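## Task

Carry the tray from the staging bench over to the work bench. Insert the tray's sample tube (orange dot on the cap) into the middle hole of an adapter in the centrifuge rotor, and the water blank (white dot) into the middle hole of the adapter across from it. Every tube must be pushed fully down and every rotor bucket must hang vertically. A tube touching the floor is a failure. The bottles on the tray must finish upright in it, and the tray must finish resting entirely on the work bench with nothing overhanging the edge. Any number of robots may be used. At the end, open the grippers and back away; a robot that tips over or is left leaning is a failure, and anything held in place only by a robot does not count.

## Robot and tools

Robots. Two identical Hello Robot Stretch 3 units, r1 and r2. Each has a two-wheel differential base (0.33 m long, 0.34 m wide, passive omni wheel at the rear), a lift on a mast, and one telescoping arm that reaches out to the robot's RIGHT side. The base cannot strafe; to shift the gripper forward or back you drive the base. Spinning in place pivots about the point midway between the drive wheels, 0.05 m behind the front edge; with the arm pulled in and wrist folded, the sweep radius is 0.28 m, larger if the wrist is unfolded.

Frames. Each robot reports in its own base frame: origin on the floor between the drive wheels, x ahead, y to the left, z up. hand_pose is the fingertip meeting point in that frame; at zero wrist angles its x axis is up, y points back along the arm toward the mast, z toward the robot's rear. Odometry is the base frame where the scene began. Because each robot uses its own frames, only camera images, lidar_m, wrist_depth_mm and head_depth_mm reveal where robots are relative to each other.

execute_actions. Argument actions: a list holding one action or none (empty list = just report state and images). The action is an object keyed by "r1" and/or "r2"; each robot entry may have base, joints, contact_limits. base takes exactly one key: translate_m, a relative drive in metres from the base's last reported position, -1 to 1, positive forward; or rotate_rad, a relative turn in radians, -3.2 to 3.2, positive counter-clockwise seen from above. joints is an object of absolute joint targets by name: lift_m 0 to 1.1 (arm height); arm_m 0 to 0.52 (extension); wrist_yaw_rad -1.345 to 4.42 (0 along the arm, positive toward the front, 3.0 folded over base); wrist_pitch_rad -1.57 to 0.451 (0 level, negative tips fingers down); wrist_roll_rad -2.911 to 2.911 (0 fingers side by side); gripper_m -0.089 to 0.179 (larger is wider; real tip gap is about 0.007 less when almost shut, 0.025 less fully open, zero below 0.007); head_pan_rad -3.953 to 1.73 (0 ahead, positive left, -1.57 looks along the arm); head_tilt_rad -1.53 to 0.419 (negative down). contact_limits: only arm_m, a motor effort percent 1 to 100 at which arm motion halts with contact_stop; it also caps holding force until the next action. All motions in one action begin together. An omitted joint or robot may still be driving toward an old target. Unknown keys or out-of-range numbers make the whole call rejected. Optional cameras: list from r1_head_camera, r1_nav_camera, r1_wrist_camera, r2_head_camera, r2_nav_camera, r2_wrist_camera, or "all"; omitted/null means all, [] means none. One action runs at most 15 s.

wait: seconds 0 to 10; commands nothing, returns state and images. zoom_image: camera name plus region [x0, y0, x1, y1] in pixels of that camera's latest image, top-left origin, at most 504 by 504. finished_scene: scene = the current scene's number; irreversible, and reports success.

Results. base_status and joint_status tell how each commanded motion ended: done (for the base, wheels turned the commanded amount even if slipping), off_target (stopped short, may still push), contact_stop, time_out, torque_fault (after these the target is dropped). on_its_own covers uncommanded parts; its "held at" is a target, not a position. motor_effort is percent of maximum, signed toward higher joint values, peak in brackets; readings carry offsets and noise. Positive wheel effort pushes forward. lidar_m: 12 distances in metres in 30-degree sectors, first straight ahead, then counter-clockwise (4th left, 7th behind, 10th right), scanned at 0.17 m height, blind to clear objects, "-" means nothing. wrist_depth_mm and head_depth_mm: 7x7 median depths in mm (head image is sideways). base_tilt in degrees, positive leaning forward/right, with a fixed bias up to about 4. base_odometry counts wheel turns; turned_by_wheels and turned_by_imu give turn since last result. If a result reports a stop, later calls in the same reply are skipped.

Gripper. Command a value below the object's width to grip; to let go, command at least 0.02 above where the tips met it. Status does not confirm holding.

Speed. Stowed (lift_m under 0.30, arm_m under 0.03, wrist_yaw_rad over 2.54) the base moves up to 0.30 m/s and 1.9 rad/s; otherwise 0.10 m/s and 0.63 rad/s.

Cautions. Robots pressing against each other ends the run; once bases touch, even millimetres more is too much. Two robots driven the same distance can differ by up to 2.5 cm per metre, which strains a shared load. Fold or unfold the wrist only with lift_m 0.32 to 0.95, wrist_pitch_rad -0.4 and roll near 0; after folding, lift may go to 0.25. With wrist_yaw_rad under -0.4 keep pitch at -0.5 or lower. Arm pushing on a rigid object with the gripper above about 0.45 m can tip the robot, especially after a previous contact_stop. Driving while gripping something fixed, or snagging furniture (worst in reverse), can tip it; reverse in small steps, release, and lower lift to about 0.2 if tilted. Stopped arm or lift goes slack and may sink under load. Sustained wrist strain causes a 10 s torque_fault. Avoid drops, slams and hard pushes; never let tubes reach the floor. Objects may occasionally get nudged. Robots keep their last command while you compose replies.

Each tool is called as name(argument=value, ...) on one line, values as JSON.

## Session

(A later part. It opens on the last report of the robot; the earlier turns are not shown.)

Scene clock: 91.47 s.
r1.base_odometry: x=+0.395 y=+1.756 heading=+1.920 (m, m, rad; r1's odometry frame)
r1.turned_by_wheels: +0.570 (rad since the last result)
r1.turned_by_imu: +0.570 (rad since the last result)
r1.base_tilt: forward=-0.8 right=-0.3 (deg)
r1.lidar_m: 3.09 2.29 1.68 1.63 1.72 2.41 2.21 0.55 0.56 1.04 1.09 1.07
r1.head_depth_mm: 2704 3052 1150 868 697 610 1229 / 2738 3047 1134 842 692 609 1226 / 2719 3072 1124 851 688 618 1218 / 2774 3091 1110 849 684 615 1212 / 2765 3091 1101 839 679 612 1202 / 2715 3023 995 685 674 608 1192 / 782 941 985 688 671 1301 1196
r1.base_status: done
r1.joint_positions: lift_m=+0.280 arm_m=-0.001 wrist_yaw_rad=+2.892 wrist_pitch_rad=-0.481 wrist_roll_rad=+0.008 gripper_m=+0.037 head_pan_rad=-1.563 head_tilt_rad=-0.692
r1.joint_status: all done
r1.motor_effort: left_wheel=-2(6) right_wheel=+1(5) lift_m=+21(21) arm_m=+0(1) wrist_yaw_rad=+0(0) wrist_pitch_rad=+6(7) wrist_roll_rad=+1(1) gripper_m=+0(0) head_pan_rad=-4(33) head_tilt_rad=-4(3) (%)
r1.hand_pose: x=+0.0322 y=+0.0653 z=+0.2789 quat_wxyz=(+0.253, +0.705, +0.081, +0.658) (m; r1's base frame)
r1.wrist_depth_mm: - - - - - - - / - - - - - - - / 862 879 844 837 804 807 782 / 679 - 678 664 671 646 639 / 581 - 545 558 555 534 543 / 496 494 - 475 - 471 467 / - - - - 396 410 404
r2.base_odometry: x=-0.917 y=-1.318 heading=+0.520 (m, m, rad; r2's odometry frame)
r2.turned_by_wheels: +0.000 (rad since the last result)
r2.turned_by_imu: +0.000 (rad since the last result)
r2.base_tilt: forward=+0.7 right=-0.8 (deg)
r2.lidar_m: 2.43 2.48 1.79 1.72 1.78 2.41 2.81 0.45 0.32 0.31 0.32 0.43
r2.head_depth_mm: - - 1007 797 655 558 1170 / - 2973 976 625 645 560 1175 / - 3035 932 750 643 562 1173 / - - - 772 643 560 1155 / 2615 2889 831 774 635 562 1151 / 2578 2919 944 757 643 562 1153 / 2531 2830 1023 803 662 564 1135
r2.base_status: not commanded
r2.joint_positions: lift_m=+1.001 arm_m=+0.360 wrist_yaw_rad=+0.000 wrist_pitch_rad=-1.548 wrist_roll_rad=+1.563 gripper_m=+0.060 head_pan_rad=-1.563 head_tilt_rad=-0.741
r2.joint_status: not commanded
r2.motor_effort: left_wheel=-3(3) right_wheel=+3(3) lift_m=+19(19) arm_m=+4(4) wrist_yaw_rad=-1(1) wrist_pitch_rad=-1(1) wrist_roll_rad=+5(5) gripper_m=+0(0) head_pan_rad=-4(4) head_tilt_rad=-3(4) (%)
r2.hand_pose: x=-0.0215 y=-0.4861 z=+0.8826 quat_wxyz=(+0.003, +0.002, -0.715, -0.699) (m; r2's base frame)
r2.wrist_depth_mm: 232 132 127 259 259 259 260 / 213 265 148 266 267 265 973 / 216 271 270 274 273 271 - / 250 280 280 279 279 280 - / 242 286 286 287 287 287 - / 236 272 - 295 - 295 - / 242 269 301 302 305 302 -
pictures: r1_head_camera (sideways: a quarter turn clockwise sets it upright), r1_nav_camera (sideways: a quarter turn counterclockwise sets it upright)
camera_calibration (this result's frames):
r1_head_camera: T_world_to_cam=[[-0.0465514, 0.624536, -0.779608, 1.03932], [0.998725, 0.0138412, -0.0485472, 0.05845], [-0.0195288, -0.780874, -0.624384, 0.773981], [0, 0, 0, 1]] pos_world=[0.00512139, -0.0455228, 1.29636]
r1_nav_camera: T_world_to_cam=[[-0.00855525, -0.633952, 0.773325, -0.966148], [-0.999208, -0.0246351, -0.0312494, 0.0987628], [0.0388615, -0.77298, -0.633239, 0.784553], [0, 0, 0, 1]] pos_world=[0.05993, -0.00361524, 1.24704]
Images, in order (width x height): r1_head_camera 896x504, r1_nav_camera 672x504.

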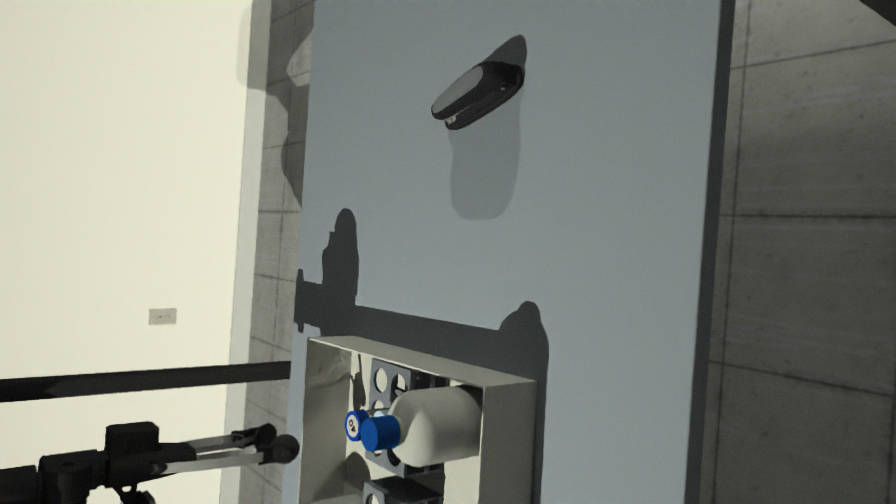

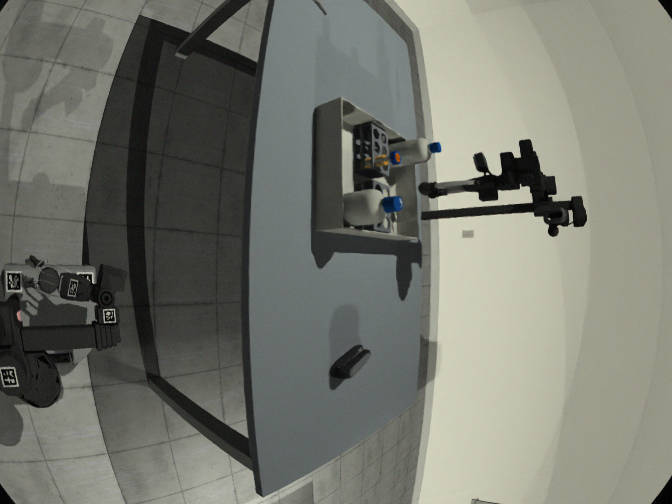

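execute_actions(actions=[{"r1":{"base":{"rotate_rad":-0.5}},"r2":{"joints":{"arm_m":0.352,"lift_m":0.94}}}], cameras=[])

execute_actions(actions=[{"r1":{"base":{"translate_m":0.34},"joints":{"lift_m":0.94}}}], cameras=[])

execute_actions(actions=[{"r1":{"base":{"rotate_rad":0.46},"joints":{"wrist_yaw_rad":0}}}], cameras=[])

execute_actions(actions=[{"r1":{"joints":{"wrist_pitch_rad":-1.55,"lift_m":1.08,"wrist_roll_rad":1.57,"gripper_m":0.06,"arm_m":0.18}}}], cameras=[])

execute_actions(actions=[{"r1":{"joints":{"lift_m":1.02,"arm_m":0.34}}}], cameras=["r1_wrist_camera","r1_head_camera","r2_wrist_camera","r2_head_camera"])

Scene clock: 96.90 s.
r1.base_odometry: x=+0.395 y=+1.756 heading=+1.420 (m, m, rad; r1's odometry frame)
r1.turned_by_wheels: -0.500 (rad since the last result)
r1.turned_by_imu: -0.500 (rad since the last result)
r1.base_tilt: forward=-0.8 right=-0.2 (deg)
r1.lidar_m: 1.07 3.11 2.24 1.68 1.65 1.74 2.47 2.20 0.55 0.58 1.04 1.10
r1.head_depth_mm: 3604 3925 2853 2148 1672 1435 1228 / 3443 3739 2842 2114 732 1359 1226 / 3227 3600 2786 854 688 1354 1169 / 3116 3406 2649 847 683 1377 1213 / 2958 3308 1099 840 678 1309 1208 / 2805 3141 1090 805 675 606 1202 / 2697 3000 1076 824 669 576 1200
r1.base_status: done
r1.joint_positions: lift_m=+0.280 arm_m=-0.001 wrist_yaw_rad=+2.892 wrist_pitch_rad=-0.481 wrist_roll_rad=+0.008 gripper_m=+0.037 head_pan_rad=-1.563 head_tilt_rad=-0.692
r1.joint_status: not commanded
r1.motor_effort: left_wheel=+2(6) right_wheel=-1(6) lift_m=+21(22) arm_m=-1(1) wrist_yaw_rad=+0(0) wrist_pitch_rad=+6(7) wrist_roll_rad=+0(0) gripper_m=+0(0) head_pan_rad=-5(5) head_tilt_rad=-3(3) (%)
r1.hand_pose: x=+0.0322 y=+0.0653 z=+0.2789 quat_wxyz=(+0.253, +0.705, +0.081, +0.658) (m; r1's base frame)
r1.wrist_depth_mm: - - - - - - - / - - - - - - - / 890 884 877 841 842 808 793 / 696 - 678 671 646 645 643 / 572 - 562 567 568 550 539 / 491 500 - 474 - 471 461 / - - - - 404 406 400
r2.base_odometry: x=-0.917 y=-1.318 heading=+0.520 (m, m, rad; r2's odometry frame)
r2.turned_by_wheels: +0.000 (rad since the last result)
r2.turned_by_imu: +0.000 (rad since the last result)
r2.base_tilt: forward=+0.6 right=-0.8 (deg)
r2.lidar_m: 2.43 2.48 1.79 1.72 1.77 2.41 2.80 0.45 0.32 0.31 0.32 0.44
r2.head_depth_mm: 2684 2907 - 772 657 560 1169 / 2681 - 1011 622 644 560 1169 / 2622 - 916 748 645 561 1172 / 2622 - - 772 630 563 1151 / 2619 2922 840 772 635 562 1158 / 2583 2850 946 755 642 562 1161 / 2569 2881 1021 803 663 564 1134
r2.base_status: not commanded
r2.joint_positions: lift_m=+0.941 arm_m=+0.352 wrist_yaw_rad=+0.000 wrist_pitch_rad=-1.548 wrist_roll_rad=+1.563 gripper_m=+0.060 head_pan_rad=-1.563 head_tilt_rad=-0.741
r2.joint_status: all done
r2.motor_effort: left_wheel=-4(3) right_wheel=+3(3) lift_m=+19(19) arm_m=-1(2) wrist_yaw_rad=+0(0) wrist_pitch_rad=-2(2) wrist_roll_rad=+5(5) gripper_m=+0(2) head_pan_rad=-4(5) head_tilt_rad=-4(3) (%)
r2.hand_pose: x=-0.0215 y=-0.4787 z=+0.8226 quat_wxyz=(+0.003, +0.002, -0.715, -0.699) (m; r2's base frame)
r2.wrist_depth_mm: 85 81 102 203 204 204 203 / 206 209 162 208 210 208 207 / 210 215 214 214 215 213 212 / 215 220 219 220 221 219 219 / 222 226 224 226 225 225 226 / 226 232 - 232 - 231 231 / 231 238 238 238 238 237 239
pictures: none
No camera images: the call's "cameras" was empty. Leave "cameras" out to get every camera's image.

Scene clock: 103.73 s.
r1.base_odometry: x=+0.446 y=+2.092 heading=+1.420 (m, m, rad; r1's odometry frame)
r1.turned_by_wheels: +0.000 (rad since the last result)
r1.turned_by_imu: -0.026 (rad since the last result)
r1.base_tilt: forward=-0.8 right=-0.4 (deg)
r1.lidar_m: 0.74 2.80 2.51 1.87 1.81 1.85 2.62 2.48 0.73 0.91 0.88 0.92
r1.head_depth_mm: 3490 3853 2855 868 - - 1183 / 3343 3635 1134 808 711 - 1177 / 3094 3499 1121 850 706 - - / 2958 3315 1111 846 701 - - / 2816 3150 1102 838 698 - 478 / 2710 2972 2686 805 530 - 479 / 2591 2837 2645 805 648 539 488
r1.base_status: done
r1.joint_positions: lift_m=+0.940 arm_m=-0.001 wrist_yaw_rad=+2.893 wrist_pitch_rad=-0.482 wrist_roll_rad=+0.008 gripper_m=+0.037 head_pan_rad=-1.563 head_tilt_rad=-0.693
r1.joint_status: all done
r1.motor_effort: left_wheel=+1(8) right_wheel=+0(14) lift_m=+26(29) arm_m=+0(0) wrist_yaw_rad=-1(7) wrist_pitch_rad=+7(8) wrist_roll_rad=+1(0) gripper_m=+0(1) head_pan_rad=-5(5) head_tilt_rad=-3(3) (%)
r1.hand_pose: x=+0.0319 y=+0.0653 z=+0.9384 quat_wxyz=(+0.253, +0.705, +0.081, +0.658) (m; r1's base frame)
r1.wrist_depth_mm: - - - - - - - / - - - - - - - / - - - - - - - / - - - - - - - / - - - - - - - / - - - - - - - / - - - - - - -
r2.base_odometry: x=-0.917 y=-1.318 heading=+0.520 (m, m, rad; r2's odometry frame)
r2.turned_by_wheels: +0.000 (rad since the last result)
r2.turned_by_imu: +0.000 (rad since the last result)
r2.base_tilt: forward=+0.9 right=-0.8 (deg)
r2.lidar_m: 2.43 2.49 1.80 1.72 1.78 2.40 2.81 0.45 0.32 0.31 0.32 0.43
r2.head_depth_mm: 2682 2935 - 774 657 560 1167 / 2681 - 1011 621 644 560 1174 / 2609 - 911 748 644 561 1165 / 2515 - - 773 631 562 1152 / 979 2914 836 774 636 563 1158 / 2600 2911 947 755 644 563 1159 / 2610 2882 1023 803 662 564 1134
r2.base_status: not commanded
r2.joint_positions: lift_m=+0.941 arm_m=+0.352 wrist_yaw_rad=+0.000 wrist_pitch_rad=-1.548 wrist_roll_rad=+1.563 gripper_m=+0.060 head_pan_rad=-1.563 head_tilt_rad=-0.741
r2.joint_status: not commanded
r2.motor_effort: left_wheel=-3(3) right_wheel=+3(3) lift_m=+19(19) arm_m=-1(1) wrist_yaw_rad=+1(1) wrist_pitch_rad=-1(1) wrist_roll_rad=+5(5) gripper_m=+0(1) head_pan_rad=-5(4) head_tilt_rad=-3(3) (%)
r2.hand_pose: x=-0.0215 y=-0.4787 z=+0.8226 quat_wxyz=(+0.003, +0.002, -0.715, -0.699) (m; r2's base frame)
r2.wrist_depth_mm: 85 81 102 203 204 204 203 / 206 209 162 208 208 209 207 / 211 214 214 215 214 213 213 / 215 219 218 220 219 219 218 / 223 227 225 225 225 225 224 / 225 232 - 232 - 232 231 / 232 238 238 239 240 238 237
pictures: none
No camera images: the call's "cameras" was empty. Leave "cameras" out to get every camera's image.

Scene clock: 106.20 s.
r1.base_odometry: x=+0.446 y=+2.092 heading=+1.880 (m, m, rad; r1's odometry frame)
r1.turned_by_wheels: +0.460 (rad since the last result)
r1.turned_by_imu: +0.461 (rad since the last result)
r1.base_tilt: forward=-0.7 right=-0.3 (deg)
r1.lidar_m: 2.80 2.67 1.90 1.79 1.84 2.47 2.48 0.73 0.93 0.89 0.91 0.74
r1.head_depth_mm: 2637 2933 2847 864 - - - / 2626 2930 2786 861 545 - - / 2610 2935 2769 781 - - - / 2552 710 1017 839 - - - / 691 720 1468 781 675 562 491 / 2588 2920 2683 770 671 558 490 / 2597 2932 2653 826 650 562 487
r1.base_status: done
r1.joint_positions: lift_m=+0.940 arm_m=-0.001 wrist_yaw_rad=+0.002 wrist_pitch_rad=-0.482 wrist_roll_rad=+0.008 gripper_m=+0.037 head_pan_rad=-1.563 head_tilt_rad=-0.693
r1.joint_status: all done
r1.motor_effort: left_wheel=-2(5) right_wheel=+1(4) lift_m=+26(26) arm_m=-1(0) wrist_yaw_rad=-1(4) wrist_pitch_rad=+7(7) wrist_roll_rad=+1(1) gripper_m=+1(1) head_pan_rad=-5(4) head_tilt_rad=-3(3) (%)
r1.hand_pose: x=-0.0212 y=-0.3598 z=+0.9384 quat_wxyz=(+0.684, +0.169, -0.689, -0.169) (m; r1's base frame)
r1.wrist_depth_mm: - - - - - - - / - - - - - - - / 655 646 491 554 595 617 595 / 527 506 408 397 247 478 486 / 433 387 385 395 216 392 401 / 364 337 358 350 - 337 342 / 318 276 244 254 255 306 299
r2.base_odometry: x=-0.917 y=-1.318 heading=+0.520 (m, m, rad; r2's odometry frame)
r2.turned_by_wheels: +0.000 (rad since the last result)
r2.turned_by_imu: +0.000 (rad since the last result)
r2.base_tilt: forward=+0.6 right=-0.9 (deg)
r2.lidar_m: 2.44 2.48 1.79 1.72 1.78 2.41 2.81 0.45 0.32 0.31 0.32 0.43
r2.head_depth_mm: 2699 2901 - 775 657 559 1174 / 2653 - 1008 624 644 559 1166 / 2625 - 915 748 643 560 1176 / 2578 - - 772 631 563 1158 / 909 2866 837 774 635 563 1151 / 2587 2902 944 757 643 563 1156 / 2603 2919 1020 803 662 564 1132
r2.base_status: not commanded
r2.joint_positions: lift_m=+0.941 arm_m=+0.352 wrist_yaw_rad=+0.000 wrist_pitch_rad=-1.548 wrist_roll_rad=+1.563 gripper_m=+0.060 head_pan_rad=-1.563 head_tilt_rad=-0.741
r2.joint_status: not commanded
r2.motor_effort: left_wheel=-4(3) right_wheel=+3(3) lift_m=+19(19) arm_m=-1(2) wrist_yaw_rad=+1(1) wrist_pitch_rad=-2(2) wrist_roll_rad=+5(5) gripper_m=+1(1) head_pan_rad=-4(4) head_tilt_rad=-4(4) (%)
r2.hand_pose: x=-0.0215 y=-0.4787 z=+0.8226 quat_wxyz=(+0.003, +0.002, -0.715, -0.699) (m; r2's base frame)
r2.wrist_depth_mm: 85 80 102 204 203 203 203 / 205 208 162 209 209 209 207 / 210 215 213 214 214 215 212 / 214 219 219 219 220 219 219 / 222 227 224 225 226 225 225 / 225 232 - 233 - 231 232 / 231 238 238 238 239 236 239
pictures: none
No camera images: the call's "cameras" was empty. Leave "cameras" out to get every camera's image.

Scene clock: 108.77 s.
r1.base_odometry: x=+0.446 y=+2.092 heading=+1.880 (m, m, rad; r1's odometry frame)
r1.turned_by_wheels: +0.000 (rad since the last result)
r1.turned_by_imu: +0.000 (rad since the last result)
r1.base_tilt: forward=-0.8 right=-0.2 (deg)
r1.lidar_m: 2.80 2.67 1.90 1.79 1.84 2.47 2.49 0.73 0.93 0.89 0.91 0.74
r1.head_depth_mm: - - 3104 836 697 583 501 / - - 3065 844 588 573 500 / - - - 727 541 568 497 / 2516 699 - 811 677 561 494 / 691 721 2595 773 675 563 492 / 2580 2922 2665 770 671 558 490 / 2618 2937 2658 825 649 563 487
r1.base_status: not commanded
r1.joint_positions: lift_m=+1.080 arm_m=+0.180 wrist_yaw_rad=+0.000 wrist_pitch_rad=-1.542 wrist_roll_rad=+1.564 gripper_m=+0.060 head_pan_rad=-1.563 head_tilt_rad=-0.693
r1.joint_status: all done
r1.motor_effort: left_wheel=-2(1) right_wheel=+1(1) lift_m=+26(29) arm_m=+5(4) wrist_yaw_rad=-1(2) wrist_pitch_rad=-4(7) wrist_roll_rad=+3(5) gripper_m=+0(76) head_pan_rad=-4(4) head_tilt_rad=-3(2) (%)
r1.hand_pose: x=-0.0215 y=-0.3076 z=+0.9617 quat_wxyz=(+0.003, +0.002, -0.717, -0.697) (m; r1's base frame)
r1.wrist_depth_mm: 339 339 333 328 331 - - / 320 210 327 339 339 - - / 296 196 275 345 345 - - / 301 353 354 354 353 - - / 373 369 360 362 359 - - / 314 378 376 370 369 - - / 328 364 381 385 380 - -
r2.base_odometry: x=-0.917 y=-1.318 heading=+0.520 (m, m, rad; r2's odometry frame)
r2.turned_by_wheels: +0.000 (rad since the last result)
r2.turned_by_imu: +0.000 (rad since the last result)
r2.base_tilt: forward=+0.7 right=-0.9 (deg)
r2.lidar_m: 2.43 2.48 1.79 1.72 1.78 2.40 2.80 0.45 0.32 0.31 0.32 0.43
r2.head_depth_mm: 2724 2940 - 774 657 559 1167 / 2672 - 1009 622 644 561 1168 / 2647 - 915 749 645 561 1171 / 2627 - - 773 632 562 1152 / 1148 2852 836 772 634 563 1155 / 2614 2905 946 757 641 564 1155 / 2626 2912 1019 804 663 563 1136
r2.base_status: not commanded
r2.joint_positions: lift_m=+0.941 arm_m=+0.352 wrist_yaw_rad=+0.000 wrist_pitch_rad=-1.548 wrist_roll_rad=+1.563 gripper_m=+0.060 head_pan_rad=-1.563 head_tilt_rad=-0.741
r2.joint_status: not commanded
r2.motor_effort: left_wheel=-3(3) right_wheel=+3(3) lift_m=+19(19) arm_m=-1(1) wrist_yaw_rad=+0(0) wrist_pitch_rad=-2(2) wrist_roll_rad=+4(5) gripper_m=+0(0) head_pan_rad=-4(4) head_tilt_rad=-3(3) (%)
r2.hand_pose: x=-0.0215 y=-0.4787 z=+0.8226 quat_wxyz=(+0.003, +0.002, -0.715, -0.699) (m; r2's base frame)
r2.wrist_depth_mm: 85 80 102 204 205 202 202 / 206 209 162 209 210 208 207 / 209 213 214 213 214 213 212 / 214 220 219 220 220 219 218 / 222 226 224 225 224 224 224 / 225 231 - 231 - 231 232 / 231 237 239 240 239 237 237
pictures: none
No camera images: the call's "cameras" was empty. Leave "cameras" out to get every camera's image.

Scene clock: 111.20 s.
r1.base_odometry: x=+0.446 y=+2.092 heading=+1.880 (m, m, rad; r1's odometry frame)
r1.turned_by_wheels: +0.000 (rad since the last result)
r1.turned_by_imu: +0.000 (rad since the last result)
r1.base_tilt: forward=-0.8 right=-0.3 (deg)
r1.lidar_m: 2.80 2.67 1.90 1.79 1.83 2.46 2.48 0.73 0.93 0.89 0.91 0.74
r1.head_depth_mm: 2558 3018 2846 866 696 582 501 / - - 2937 858 588 573 498 / 2550 - 1847 728 551 567 497 / 2533 679 795 826 670 565 494 / 689 720 1465 781 673 562 492 / 2570 2919 2676 768 671 557 489 / 2599 2925 2646 826 650 562 487
r1.base_status: not commanded
r1.joint_positions: lift_m=+1.020 arm_m=+0.340 wrist_yaw_rad=+0.000 wrist_pitch_rad=-1.543 wrist_roll_rad=+1.564 gripper_m=+0.060 head_pan_rad=-1.563 head_tilt_rad=-0.693
r1.joint_status: all done
r1.motor_effort: left_wheel=-2(2) right_wheel=+2(2) lift_m=+21(24) arm_m=+5(5) wrist_yaw_rad=+0(0) wrist_pitch_rad=-3(4) wrist_roll_rad=+3(3) gripper_m=+1(1) head_pan_rad=-4(4) head_tilt_rad=-3(4) (%)
r1.hand_pose: x=-0.0215 y=-0.4674 z=+0.9020 quat_wxyz=(+0.003, +0.002, -0.717, -0.697) (m; r1's base frame)
r1.wrist_depth_mm: 282 284 276 274 272 271 267 / 288 229 227 265 130 273 275 / 295 258 259 284 120 279 279 / 301 237 233 294 157 284 288 / 310 296 244 298 295 292 291 / 319 314 286 306 304 301 296 / 318 321 227 316 314 311 309
r2.base_odometry: x=-0.917 y=-1.318 heading=+0.520 (m, m, rad; r2's odometry frame)
r2.turned_by_wheels: +0.000 (rad since the last result)
r2.turned_by_imu: +0.000 (rad since the last result)
r2.base_tilt: forward=+0.7 right=-0.8 (deg)
r2.lidar_m: 2.44 2.48 1.79 1.72 1.78 2.41 2.81 0.45 0.32 0.31 0.32 0.43
r2.head_depth_mm: 2696 2959 - 770 657 561 1171 / 2698 - 1013 621 645 561 1166 / 2602 - 917 749 641 560 1174 / 2597 - - 774 631 560 1158 / 617 2791 809 774 635 561 1155 / 2528 2907 947 756 641 564 1160 / 2604 2927 1023 803 662 564 1135
r2.base_status: not commanded
r2.joint_positions: lift_m=+0.941 arm_m=+0.352 wrist_yaw_rad=+0.000 wrist_pitch_rad=-1.548 wrist_roll_rad=+1.563 gripper_m=+0.060 head_pan_rad=-1.563 head_tilt_rad=-0.741
r2.joint_status: not commanded
r2.motor_effort: left_wheel=-4(4) right_wheel=+3(3) lift_m=+19(19) arm_m=-2(1) wrist_yaw_rad=+0(1) wrist_pitch_rad=-1(2) wrist_roll_rad=+4(5) gripper_m=+0(0) head_pan_rad=-4(4) head_tilt_rad=-3(4) (%)
r2.hand_pose: x=-0.0215 y=-0.4787 z=+0.8226 quat_wxyz=(+0.003, +0.002, -0.715, -0.699) (m; r2's base frame)
r2.wrist_depth_mm: 85 80 102 204 203 203 203 / 206 209 162 209 209 209 208 / 209 215 214 213 214 214 213 / 215 221 219 219 220 219 219 / 223 225 224 225 225 226 224 / 226 232 - 232 - 232 231 / 231 238 238 238 239 238 238
pictures: r1_head_camera (sideways: a quarter turn clockwise sets it upright), r1_wrist_camera, r2_head_camera (sideways: a quarter turn clockwise sets it upright), r2_wrist_camera
camera_calibration (this result's frames):
r1_head_camera: T_world_to_cam=[[-0.046235, 0.625135, -0.779146, 1.03872], [0.998732, 0.0133642, -0.0485427, 0.0584442], [-0.0199331, -0.780402, -0.62496, 0.774734], [0, 0, 0, 1]] pos_world=[0.00509799, -0.0455182, 1.29633]
r1_wrist_camera: T_world_to_cam=[[0.0114281, 0.999007, -0.0430514, 0.511698], [0.988953, -0.00492883, 0.148146, -0.0799908], [0.147787, -0.0442688, -0.988028, 1.033], [0, 0, 0, 1]] pos_world=[-0.0794041, -0.465855, 1.05451]
r2_head_camera: T_world_to_cam=[[0.023746, 0.652129, -0.757736, 0.998938], [0.999572, -0.028456, 0.00683463, -0.0130369], [-0.0171051, -0.757574, -0.652525, 0.802107], [0, 0, 0, 1]] pos_world=[0.00303067, -0.0441515, 1.28042]
r2_wrist_camera: T_world_to_cam=[[-0.0120354, 0.9993, -0.0354244, 0.505773], [0.988523, 0.0172259, 0.150082, -0.0575012], [0.150588, -0.0332115, -0.988039, 0.966094], [0, 0, 0, 1]] pos_world=[-0.0825532, -0.472343, 0.981084]
Images, in order (width x height): r1_head_camera 896x504, r1_wrist_camera 644x364, r2_head_camera 896x504, r2_wrist_camera 644x364.

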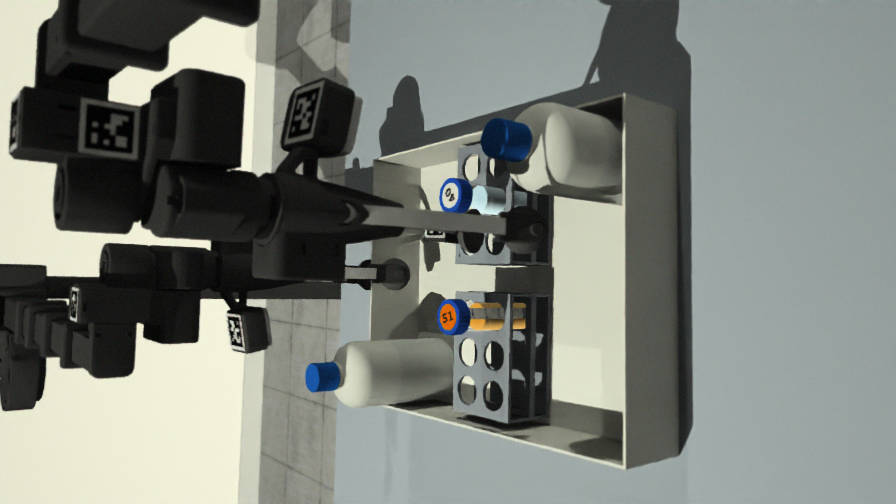

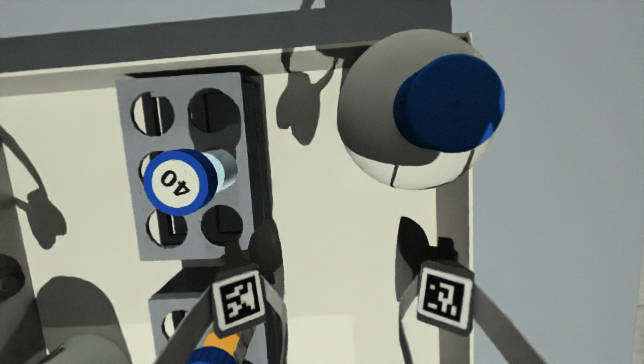

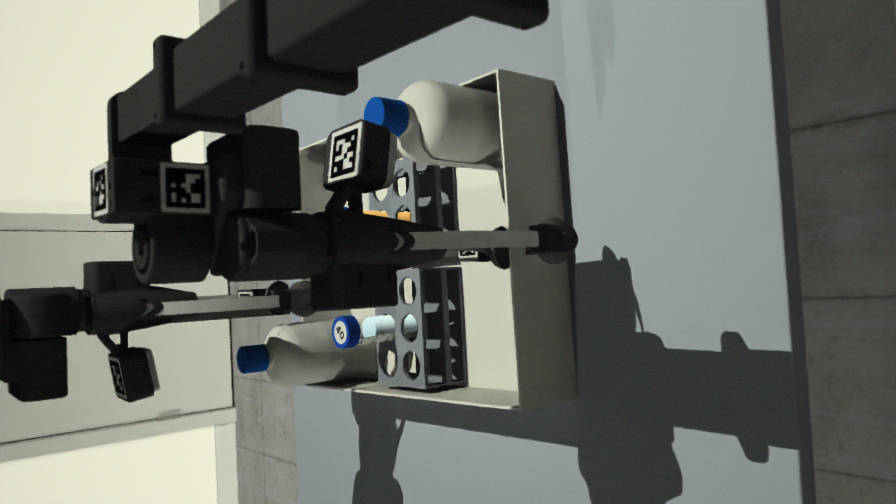

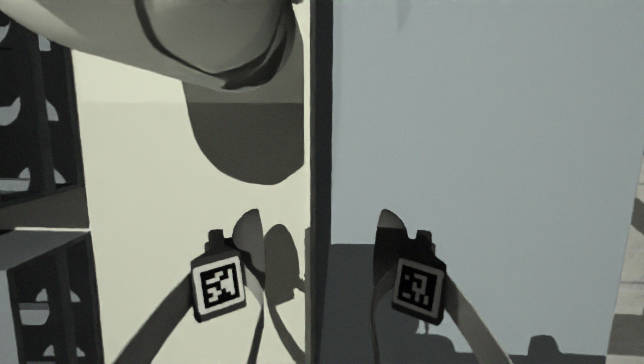

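execute_actions(actions=[{"r1":{"base":{"rotate_rad":-0.03},"joints":{"arm_m":0.24}}}], cameras=[])

execute_actions(actions=[{"r1":{"base":{"translate_m":0.03},"joints":{"lift_m":0.97}},"r2":{"joints":{"lift_m":0.925}}}], cameras=["r1_wrist_camera","r1_head_camera"])

Scene clock: 115.53 s.
r1.base_odometry: x=+0.446 y=+2.092 heading=+1.850 (m, m, rad; r1's odometry frame)
r1.turned_by_wheels: -0.030 (rad since the last result)
r1.turned_by_imu: -0.030 (rad since the last result)
r1.base_tilt: forward=-0.7 right=-0.3 (deg)
r1.lidar_m: 0.74 2.77 1.92 1.79 1.82 2.40 2.48 0.73 0.94 0.89 0.91 0.74
r1.head_depth_mm: 2556 2984 2704 867 695 583 501 / 2551 - - 803 657 579 499 / 2575 - - 725 541 575 497 / 2599 2783 2720 735 679 566 494 / 776 660 1013 808 673 560 491 / 1019 2911 2595 767 670 554 489 / 2588 2894 2667 823 650 552 487
r1.base_status: done
r1.joint_positions: lift_m=+1.020 arm_m=+0.240 wrist_yaw_rad=+0.000 wrist_pitch_rad=-1.543 wrist_roll_rad=+1.564 gripper_m=+0.060 head_pan_rad=-1.563 head_tilt_rad=-0.693
r1.joint_status: all done
r1.motor_effort: left_wheel=+0(1) right_wheel=+0(3) lift_m=+21(21) arm_m=-6(5) wrist_yaw_rad=-1(0) wrist_pitch_rad=-4(4) wrist_roll_rad=+3(3) gripper_m=+1(1) head_pan_rad=-5(4) head_tilt_rad=-3(3) (%)
r1.hand_pose: x=-0.0215 y=-0.3681 z=+0.9020 quat_wxyz=(+0.003, +0.002, -0.717, -0.697) (m; r1's base frame)
r1.wrist_depth_mm: 281 283 279 276 273 274 956 / 286 282 155 279 280 277 984 / 238 114 146 286 284 281 - / 229 154 154 295 294 292 - / 247 287 299 296 299 298 - / 295 300 312 309 309 307 - / 262 258 320 317 314 316 -
r2.base_odometry: x=-0.917 y=-1.318 heading=+0.520 (m, m, rad; r2's odometry frame)
r2.turned_by_wheels: +0.000 (rad since the last result)
r2.turned_by_imu: +0.000 (rad since the last result)
r2.base_tilt: forward=+0.7 right=-0.8 (deg)
r2.lidar_m: 2.43 2.48 1.79 1.72 1.77 2.40 2.81 0.45 0.32 0.31 0.32 0.43
r2.head_depth_mm: 2694 2944 - 773 657 560 1172 / 2672 - 1010 623 646 560 1169 / 2641 - 917 748 642 562 1176 / 2598 - - 770 631 562 1153 / 735 2862 833 774 634 562 1152 / 2570 2908 944 759 643 562 1159 / 2564 2956 1019 802 662 564 1139
r2.base_status: not commanded
r2.joint_positions: lift_m=+0.941 arm_m=+0.352 wrist_yaw_rad=+0.000 wrist_pitch_rad=-1.548 wrist_roll_rad=+1.563 gripper_m=+0.060 head_pan_rad=-1.563 head_tilt_rad=-0.741
r2.joint_status: not commanded
r2.motor_effort: left_wheel=-3(3) right_wheel=+3(3) lift_m=+19(19) arm_m=-1(1) wrist_yaw_rad=+1(1) wrist_pitch_rad=-1(1) wrist_roll_rad=+4(5) gripper_m=+1(2) head_pan_rad=-3(4) head_tilt_rad=-3(3) (%)
r2.hand_pose: x=-0.0215 y=-0.4787 z=+0.8226 quat_wxyz=(+0.003, +0.002, -0.715, -0.699) (m; r2's base frame)
r2.wrist_depth_mm: 85 81 102 204 204 204 203 / 206 209 162 208 209 209 208 / 210 214 215 214 215 214 212 / 214 220 219 219 220 218 218 / 223 226 224 226 225 224 224 / 225 232 - 231 - 231 232 / 231 237 238 238 239 237 239
pictures: none
No camera images: the call's "cameras" was empty. Leave "cameras" out to get every camera's image.

Scene clock: 117.43 s.
r1.base_odometry: x=+0.438 y=+2.121 heading=+1.850 (m, m, rad; r1's odometry frame)
r1.turned_by_wheels: +0.000 (rad since the last result)
r1.turned_by_imu: +0.000 (rad since the last result)
r1.base_tilt: forward=-0.7 right=-0.2 (deg)
r1.lidar_m: 0.71 2.77 1.92 1.79 1.82 2.40 2.51 0.76 0.94 0.89 0.90 0.71
r1.head_depth_mm: 2643 2874 - 841 697 583 501 / 2627 - - - 544 576 499 / 2622 2878 - - 571 568 496 / 2584 689 792 - 677 560 495 / 857 742 1408 767 677 558 491 / 2600 2895 2669 772 652 554 489 / 2610 2911 2653 826 669 562 487
r1.base_status: done
r1.joint_positions: lift_m=+0.970 arm_m=+0.240 wrist_yaw_rad=+0.000 wrist_pitch_rad=-1.543 wrist_roll_rad=+1.564 gripper_m=+0.060 head_pan_rad=-1.563 head_tilt_rad=-0.693
r1.joint_status: all done
r1.motor_effort: left_wheel=+1(4) right_wheel=-2(3) lift_m=+22(18) arm_m=-5(5) wrist_yaw_rad=+0(0) wrist_pitch_rad=-4(4) wrist_roll_rad=+3(3) gripper_m=+1(1) head_pan_rad=-4(4) head_tilt_rad=-3(2) (%)
r1.hand_pose: x=-0.0215 y=-0.3681 z=+0.8520 quat_wxyz=(+0.003, +0.002, -0.717, -0.697) (m; r1's base frame)
r1.wrist_depth_mm: - 83 101 229 226 226 917 / - 94 103 231 231 229 951 / 184 100 115 236 238 233 970 / 214 248 245 242 243 239 991 / 222 253 251 251 248 247 - / 237 258 259 254 256 251 - / 201 260 266 261 260 256 -
r2.base_odometry: x=-0.917 y=-1.318 heading=+0.520 (m, m, rad; r2's odometry frame)
r2.turned_by_wheels: +0.000 (rad since the last result)
r2.turned_by_imu: +0.000 (rad since the last result)
r2.base_tilt: forward=+0.6 right=-0.9 (deg)
r2.lidar_m: 2.44 2.48 1.79 1.72 1.78 2.40 2.80 0.45 0.32 0.31 0.32 0.44
r2.head_depth_mm: 2704 2970 - 758 641 559 1169 / 2647 - 969 625 644 559 1169 / 2651 - - 747 643 561 1172 / 2565 782 - 772 629 561 1156 / 705 2878 838 774 635 561 1155 / 2614 2954 945 758 642 563 1155 / 2613 2899 1022 803 663 564 1134
r2.base_status: not commanded
r2.joint_positions: lift_m=+0.926 arm_m=+0.352 wrist_yaw_rad=+0.000 wrist_pitch_rad=-1.548 wrist_roll_rad=+1.563 gripper_m=+0.060 head_pan_rad=-1.563 head_tilt_rad=-0.741
r2.joint_status: all done
r2.motor_effort: left_wheel=-3(4) right_wheel=+2(2) lift_m=+19(18) arm_m=-1(1) wrist_yaw_rad=+0(0) wrist_pitch_rad=-2(1) wrist_roll_rad=+4(5) gripper_m=+0(0) head_pan_rad=-4(4) head_tilt_rad=-3(4) (%)
r2.hand_pose: x=-0.0215 y=-0.4787 z=+0.8076 quat_wxyz=(+0.003, +0.002, -0.715, -0.699) (m; r2's base frame)
r2.wrist_depth_mm: - 75 103 189 190 189 189 / 192 194 163 194 194 194 193 / 197 199 199 199 199 199 198 / 203 205 204 204 204 204 203 / 210 210 208 211 209 210 209 / 211 216 - 216 - 215 215 / 216 222 223 221 223 221 221
pictures: r1_head_camera (sideways: a quarter turn clockwise sets it upright), r1_wrist_camera
camera_calibration (this result's frames):
r1_head_camera: T_world_to_cam=[[-0.046235, 0.625135, -0.779146, 1.03872], [0.998732, 0.0133642, -0.0485427, 0.0584442], [-0.0199331, -0.780402, -0.62496, 0.774733], [0, 0, 0, 1]] pos_world=[0.00509799, -0.0455182, 1.29633]
r1_wrist_camera: T_world_to_cam=[[0.011428, 0.999011, -0.0429747, 0.410355], [0.988953, -0.00494016, 0.148146, -0.0720981], [0.147787, -0.044193, -0.988031, 0.988019], [0, 0, 0, 1]] pos_world=[-0.0794041, -0.366641, 1.00451]
Images, in order (width x height): r1_head_camera 896x504, r1_wrist_camera 644x364.

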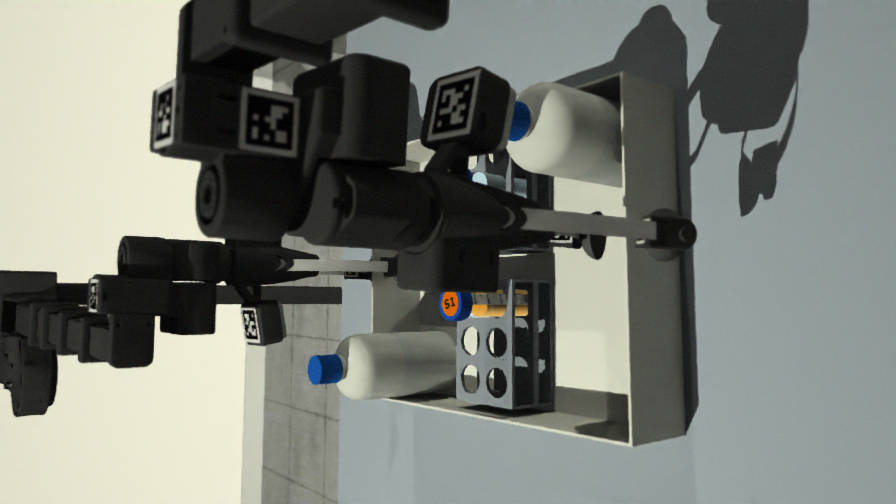

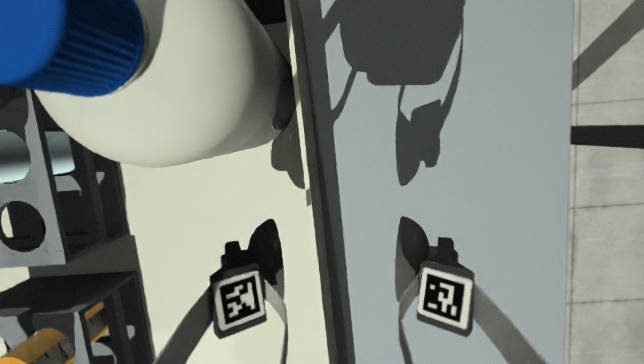

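execute_actions(actions=[{"r1":{"base":{"translate_m":0.02},"joints":{"lift_m":0.95,"arm_m":0.252}}}], cameras=[])

execute_actions(actions=[{"r1":{"joints":{"lift_m":0.937,"gripper_m":-0.06}},"r2":{"joints":{"gripper_m":-0.06}}}], cameras=[])

execute_actions(actions=[{"r1":{"joints":{"lift_m":0.977}},"r2":{"joints":{"lift_m":0.966}}}])

Scene clock: 121.57 s.
r1.base_odometry: x=+0.432 y=+2.140 heading=+1.850 (m, m, rad; r1's odometry frame)
r1.turned_by_wheels: +0.000 (rad since the last result)
r1.turned_by_imu: +0.000 (rad since the last result)
r1.base_tilt: forward=-0.7 right=-0.3 (deg)
r1.lidar_m: 0.71 2.77 1.93 1.79 1.83 2.41 2.53 0.77 0.94 0.88 0.90 0.69
r1.head_depth_mm: 2665 2954 - 850 679 581 501 / 2632 2878 - - 540 573 499 / 2610 2871 - - 666 566 496 / 2518 659 1015 - 680 558 494 / 857 2829 1009 764 676 558 491 / 2599 2905 2689 797 664 555 489 / 2586 2898 2675 826 668 563 487
r1.base_status: done
r1.joint_positions: lift_m=+0.950 arm_m=+0.252 wrist_yaw_rad=+0.000 wrist_pitch_rad=-1.543 wrist_roll_rad=+1.564 gripper_m=+0.060 head_pan_rad=-1.563 head_tilt_rad=-0.693
r1.joint_status: all done
r1.motor_effort: left_wheel=+1(4) right_wheel=-2(2) lift_m=+21(19) arm_m=+6(4) wrist_yaw_rad=-1(0) wrist_pitch_rad=-4(4) wrist_roll_rad=+3(3) gripper_m=+1(0) head_pan_rad=-4(5) head_tilt_rad=-3(3) (%)
r1.hand_pose: x=-0.0215 y=-0.3793 z=+0.8320 quat_wxyz=(+0.003, +0.002, -0.717, -0.697) (m; r1's base frame)
r1.wrist_depth_mm: - 76 82 209 208 204 205 / 192 84 98 211 213 211 209 / 195 220 222 217 217 215 213 / 201 227 224 223 221 220 220 / 237 233 231 228 226 224 226 / 200 237 236 235 233 228 230 / 179 237 243 238 241 238 235
r2.base_odometry: x=-0.917 y=-1.318 heading=+0.520 (m, m, rad; r2's odometry frame)
r2.turned_by_wheels: +0.000 (rad since the last result)
r2.turned_by_imu: +0.000 (rad since the last result)
r2.base_tilt: forward=+0.7 right=-0.8 (deg)
r2.lidar_m: 2.44 2.48 1.79 1.72 1.78 2.41 2.80 0.45 0.33 0.31 0.32 0.44
r2.head_depth_mm: 2685 2987 - 761 642 558 1167 / 2681 - 976 625 643 561 1175 / 2696 - - 747 643 560 1179 / 752 771 - 772 630 562 1153 / 707 2910 839 776 634 563 1154 / 2610 2915 946 755 641 562 1160 / 2584 2915 1017 805 663 564 1136
r2.base_status: not commanded
r2.joint_positions: lift_m=+0.926 arm_m=+0.352 wrist_yaw_rad=+0.000 wrist_pitch_rad=-1.548 wrist_roll_rad=+1.563 gripper_m=+0.060 head_pan_rad=-1.563 head_tilt_rad=-0.741
r2.joint_status: not commanded
r2.motor_effort: left_wheel=-3(3) right_wheel=+3(3) lift_m=+19(19) arm_m=-1(1) wrist_yaw_rad=+0(1) wrist_pitch_rad=-1(2) wrist_roll_rad=+5(5) gripper_m=+0(0) head_pan_rad=-4(4) head_tilt_rad=-3(3) (%)
r2.hand_pose: x=-0.0215 y=-0.4787 z=+0.8076 quat_wxyz=(+0.003, +0.002, -0.715, -0.699) (m; r2's base frame)
r2.wrist_depth_mm: - 75 102 189 190 189 189 / 193 195 162 194 194 194 194 / 199 199 199 198 200 199 199 / 203 205 203 204 205 205 204 / 209 212 210 210 210 210 208 / 210 217 - 216 - 215 215 / 217 222 221 222 222 221 220
pictures: none
No camera images: the call's "cameras" was empty. Leave "cameras" out to get every camera's image.

Scene clock: 123.23 s.
r1.base_odometry: x=+0.432 y=+2.140 heading=+1.850 (m, m, rad; r1's odometry frame)
r1.turned_by_wheels: +0.000 (rad since the last result)
r1.turned_by_imu: +0.000 (rad since the last result)
r1.base_tilt: forward=-0.7 right=-0.4 (deg)
r1.lidar_m: 0.70 2.77 1.92 1.79 1.83 2.41 2.53 0.78 0.94 0.88 0.90 0.69
r1.head_depth_mm: 2648 2972 - 866 679 582 501 / 2634 2930 - - 542 576 498 / 2621 2871 - - 661 569 496 / 2544 660 1019 - 674 561 494 / 859 2799 1010 766 670 558 492 / 2595 2907 2677 797 662 554 489 / 2595 2909 2670 825 669 564 487
r1.base_status: not commanded
r1.joint_positions: lift_m=+0.937 arm_m=+0.252 wrist_yaw_rad=+0.006 wrist_pitch_rad=-1.540 wrist_roll_rad=+1.558 gripper_m=-0.059 head_pan_rad=-1.563 head_tilt_rad=-0.693
r1.joint_status: all done
r1.motor_effort: left_wheel=+1(1) right_wheel=-2(2) lift_m=+26(32) arm_m=+5(5) wrist_yaw_rad=-4(3) wrist_pitch_rad=-5(6) wrist_roll_rad=+6(6) gripper_m=-20(96) head_pan_rad=-4(4) head_tilt_rad=-3(2) (%)
r1.hand_pose: x=-0.0216 y=-0.3802 z=+0.8187 quat_wxyz=(+0.007, +0.006, -0.718, -0.696) (m; r1's base frame)
r1.wrist_depth_mm: - 64 75 193 195 192 191 / - 74 99 198 199 197 195 / 200 205 205 205 204 203 199 / 207 211 210 209 210 206 204 / 213 215 213 209 216 210 208 / 194 219 220 - 218 216 214 / 193 226 224 223 226 221 224
r2.base_odometry: x=-0.917 y=-1.318 heading=+0.520 (m, m, rad; r2's odometry frame)
r2.turned_by_wheels: +0.000 (rad since the last result)
r2.turned_by_imu: +0.000 (rad since the last result)
r2.base_tilt: forward=+0.7 right=-0.7 (deg)
r2.lidar_m: 2.43 2.48 1.79 1.72 1.78 2.41 2.81 0.45 0.32 0.31 0.32 0.44
r2.head_depth_mm: 2671 2976 - 760 642 559 1168 / 2698 - 969 618 641 560 1175 / 2663 - - 744 642 560 1171 / 2518 774 - 770 638 561 1151 / 697 2851 827 769 630 562 1156 / 2614 2914 949 754 640 561 1152 / 2600 2885 1016 802 661 564 1136
r2.base_status: not commanded
r2.joint_positions: lift_m=+0.925 arm_m=+0.352 wrist_yaw_rad=+0.000 wrist_pitch_rad=-1.537 wrist_roll_rad=+1.563 gripper_m=-0.059 head_pan_rad=-1.563 head_tilt_rad=-0.741
r2.joint_status: all done
r2.motor_effort: left_wheel=-4(4) right_wheel=+2(3) lift_m=+25(25) arm_m=-1(1) wrist_yaw_rad=+1(0) wrist_pitch_rad=-6(9) wrist_roll_rad=+4(5) gripper_m=-28(100) head_pan_rad=-4(4) head_tilt_rad=-3(3) (%)
r2.hand_pose: x=-0.0215 y=-0.4814 z=+0.8071 quat_wxyz=(+0.003, +0.002, -0.719, -0.695) (m; r2's base frame)
r2.wrist_depth_mm: - 71 97 185 189 187 187 / 191 192 153 192 193 192 191 / 194 197 195 197 199 197 196 / 198 202 201 202 204 202 200 / 207 208 206 207 208 207 206 / 208 213 212 - 215 212 212 / 213 219 218 219 221 219 217
pictures: none
No camera images: the call's "cameras" was empty. Leave "cameras" out to get every camera's image.

Scene clock: 124.43 s.
r1.base_odometry: x=+0.432 y=+2.140 heading=+1.850 (m, m, rad; r1's odometry frame)
r1.turned_by_wheels: +0.000 (rad since the last result)
r1.turned_by_imu: +0.000 (rad since the last result)
r1.base_tilt: forward=-0.7 right=-0.3 (deg)
r1.lidar_m: 0.70 2.77 1.92 1.79 1.82 2.41 2.54 0.78 0.94 0.88 0.90 0.69
r1.head_depth_mm: 2666 2847 1863 839 660 582 503 / 2640 - - 645 528 578 498 / 2612 2839 - 664 597 575 496 / 615 648 839 - 622 562 493 / 753 2826 820 695 622 557 491 / 2578 2895 2556 752 600 555 488 / 2595 2889 2658 825 669 563 487
r1.base_status: not commanded
r1.joint_positions: lift_m=+0.977 arm_m=+0.252 wrist_yaw_rad=+0.006 wrist_pitch_rad=-1.540 wrist_roll_rad=+1.558 gripper_m=-0.056 head_pan_rad=-1.563 head_tilt_rad=-0.693
r1.joint_status: all done
r1.motor_effort: left_wheel=+1(1) right_wheel=-2(2) lift_m=+31(33) arm_m=+4(5) wrist_yaw_rad=-4(3) wrist_pitch_rad=-5(5) wrist_roll_rad=+6(6) gripper_m=-18(21) head_pan_rad=-4(5) head_tilt_rad=-4(3) (%)
r1.hand_pose: x=-0.0216 y=-0.3802 z=+0.8584 quat_wxyz=(+0.007, +0.006, -0.718, -0.696) (m; r1's base frame)
r1.wrist_depth_mm: - 64 74 194 232 230 887 / - 74 99 199 238 235 911 / 201 207 204 203 243 241 239 / 206 209 210 207 248 246 966 / 213 219 214 211 254 252 - / 192 220 219 - 259 258 - / 193 225 225 224 269 266 -
r2.base_odometry: x=-0.917 y=-1.318 heading=+0.520 (m, m, rad; r2's odometry frame)
r2.turned_by_wheels: +0.000 (rad since the last result)
r2.turned_by_imu: +0.000 (rad since the last result)
r2.base_tilt: forward=+0.7 right=-0.8 (deg)
r2.lidar_m: 2.43 2.48 1.79 1.72 1.78 2.39 2.81 0.45 0.32 0.31 0.32 0.43
r2.head_depth_mm: 2684 - 933 795 656 558 1174 / 2684 - 1004 599 642 560 1172 / 2588 - 889 708 642 561 1177 / 706 - - 731 644 561 1149 / 703 2895 756 711 631 562 1148 / 2607 2863 896 724 645 563 1154 / 2601 2906 1017 805 664 564 1132
r2.base_status: not commanded
r2.joint_positions: lift_m=+0.965 arm_m=+0.352 wrist_yaw_rad=+0.000 wrist_pitch_rad=-1.538 wrist_roll_rad=+1.563 gripper_m=-0.053 head_pan_rad=-1.563 head_tilt_rad=-0.741
r2.joint_status: all done
r2.on_its_own: gripper_m is held at -0.053, not at your -0.060, by its stall guard, which is still easing
r2.motor_effort: left_wheel=-3(3) right_wheel=+2(2) lift_m=+53(57) arm_m=-1(1) wrist_yaw_rad=+1(1) wrist_pitch_rad=-6(6) wrist_roll_rad=+4(4) gripper_m=-8(28) head_pan_rad=-4(4) head_tilt_rad=-4(4) (%)
r2.hand_pose: x=-0.0215 y=-0.4814 z=+0.8469 quat_wxyz=(+0.003, +0.002, -0.718, -0.696) (m; r2's base frame)
r2.wrist_depth_mm: - 72 97 185 225 224 223 / 191 192 153 192 231 229 230 / 195 197 196 197 238 237 234 / 199 203 201 202 243 242 242 / 208 208 206 248 250 247 249 / 208 213 212 - 254 254 - / 213 219 218 218 264 262 -
pictures: r1_head_camera (sideways: a quarter turn clockwise sets it upright), r1_nav_camera (sideways: a quarter turn counterclockwise sets it upright), r1_wrist_camera, r2_head_camera (sideways: a quarter turn clockwise sets it upright), r2_nav_camera (sideways: a quarter turn counterclockwise sets it upright), r2_wrist_camera
camera_calibration (this result's frames):
r1_head_camera: T_world_to_cam=[[-0.046235, 0.625135, -0.779146, 1.03872], [0.998732, 0.0133644, -0.0485427, 0.0584442], [-0.019933, -0.780402, -0.62496, 0.774734], [0, 0, 0, 1]] pos_world=[0.005098, -0.0455182, 1.29633]
r1_nav_camera: T_world_to_cam=[[-0.00887648, -0.634519, 0.772857, -0.965536], [-0.999221, -0.0240991, -0.0312618, 0.098779], [0.0384613, -0.772532, -0.63381, 0.785298], [0, 0, 0, 1]] pos_world=[0.0599279, -0.00360237, 1.24704]
r1_wrist_camera: T_world_to_cam=[[-0.000754728, 0.998927, -0.046299, 0.425279], [0.988963, 0.0076052, 0.147965, -0.0680907], [0.148159, -0.0456764, -0.987908, 0.993177], [0, 0, 0, 1]] pos_world=[-0.0794876, -0.37894, 1.01093]
r2_head_camera: T_world_to_cam=[[0.0237459, 0.652129, -0.757736, 0.998938], [0.999572, -0.0284559, 0.00683462, -0.0130369], [-0.017105, -0.757574, -0.652525, 0.802107], [0, 0, 0, 1]] pos_world=[0.00303068, -0.0441515, 1.28042]
r2_nav_camera: T_world_to_cam=[[0.0262968, -0.648037, 0.761155, -0.95153], [-0.99894, -0.0458193, -0.00449802, 0.0633835], [0.0377905, -0.760229, -0.648555, 0.803674], [0, 0, 0, 1]] pos_world=[0.0579673, -0.00274586, 1.24577]
r2_wrist_camera: T_world_to_cam=[[-0.0113673, 0.998882, -0.0458929, 0.518005], [0.988533, 0.0181371, 0.14991, -0.0605292], [0.150575, -0.0436626, -0.987634, 0.984726], [0, 0, 0, 1]] pos_world=[-0.0825516, -0.473332, 1.00539]
Images, in order (width x height): r1_head_camera 896x504, r1_nav_camera 672x504, r1_wrist_camera 644x364, r2_head_camera 896x504, r2_nav_camera 672x504, r2_wrist_camera 644x364.

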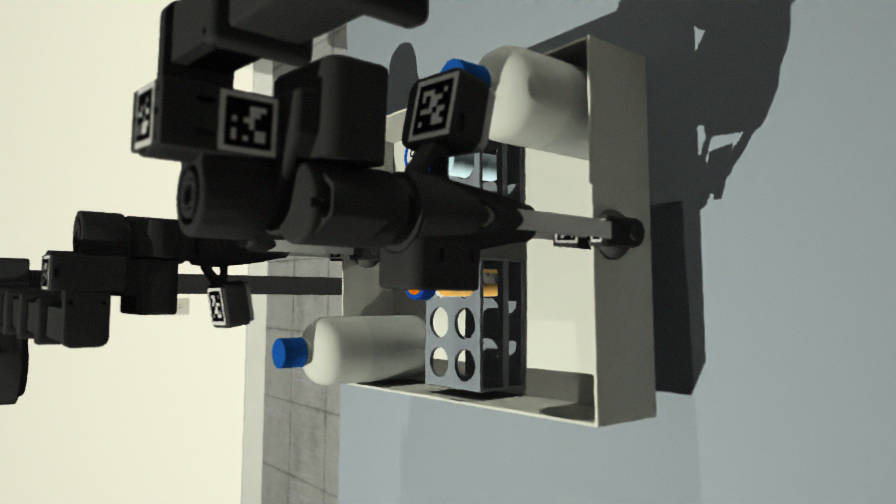

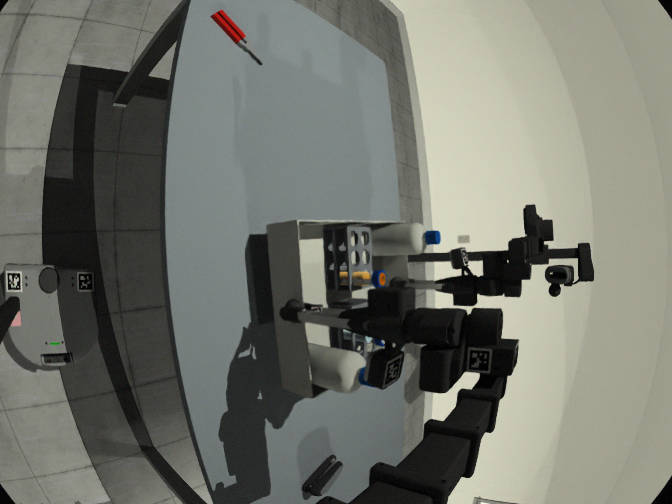

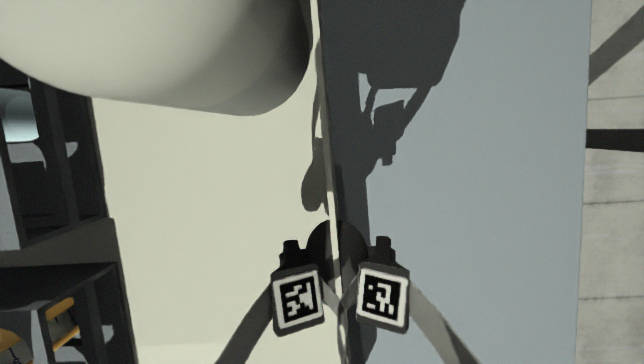

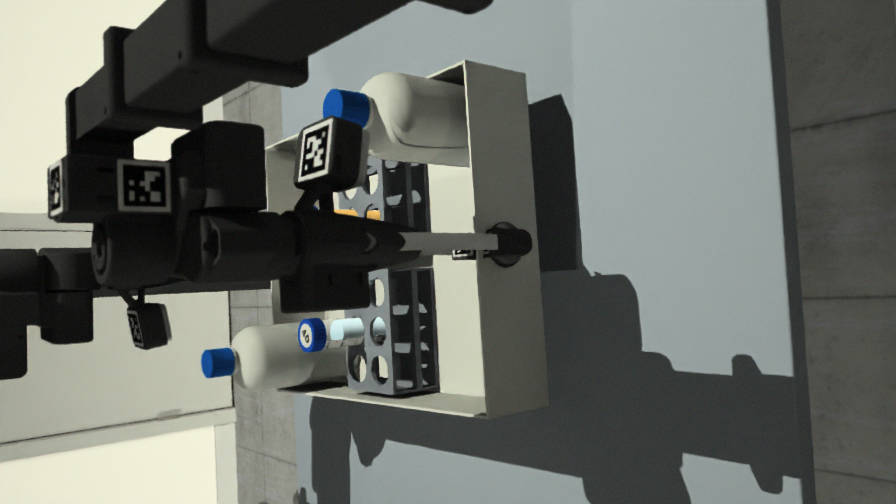

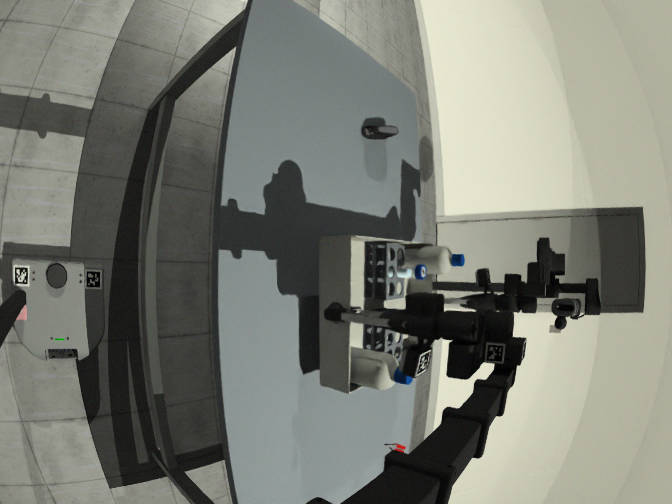

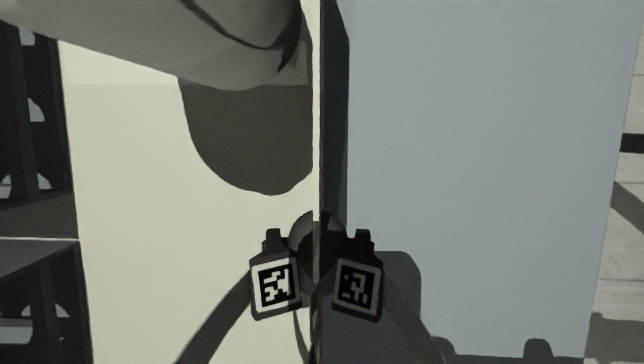

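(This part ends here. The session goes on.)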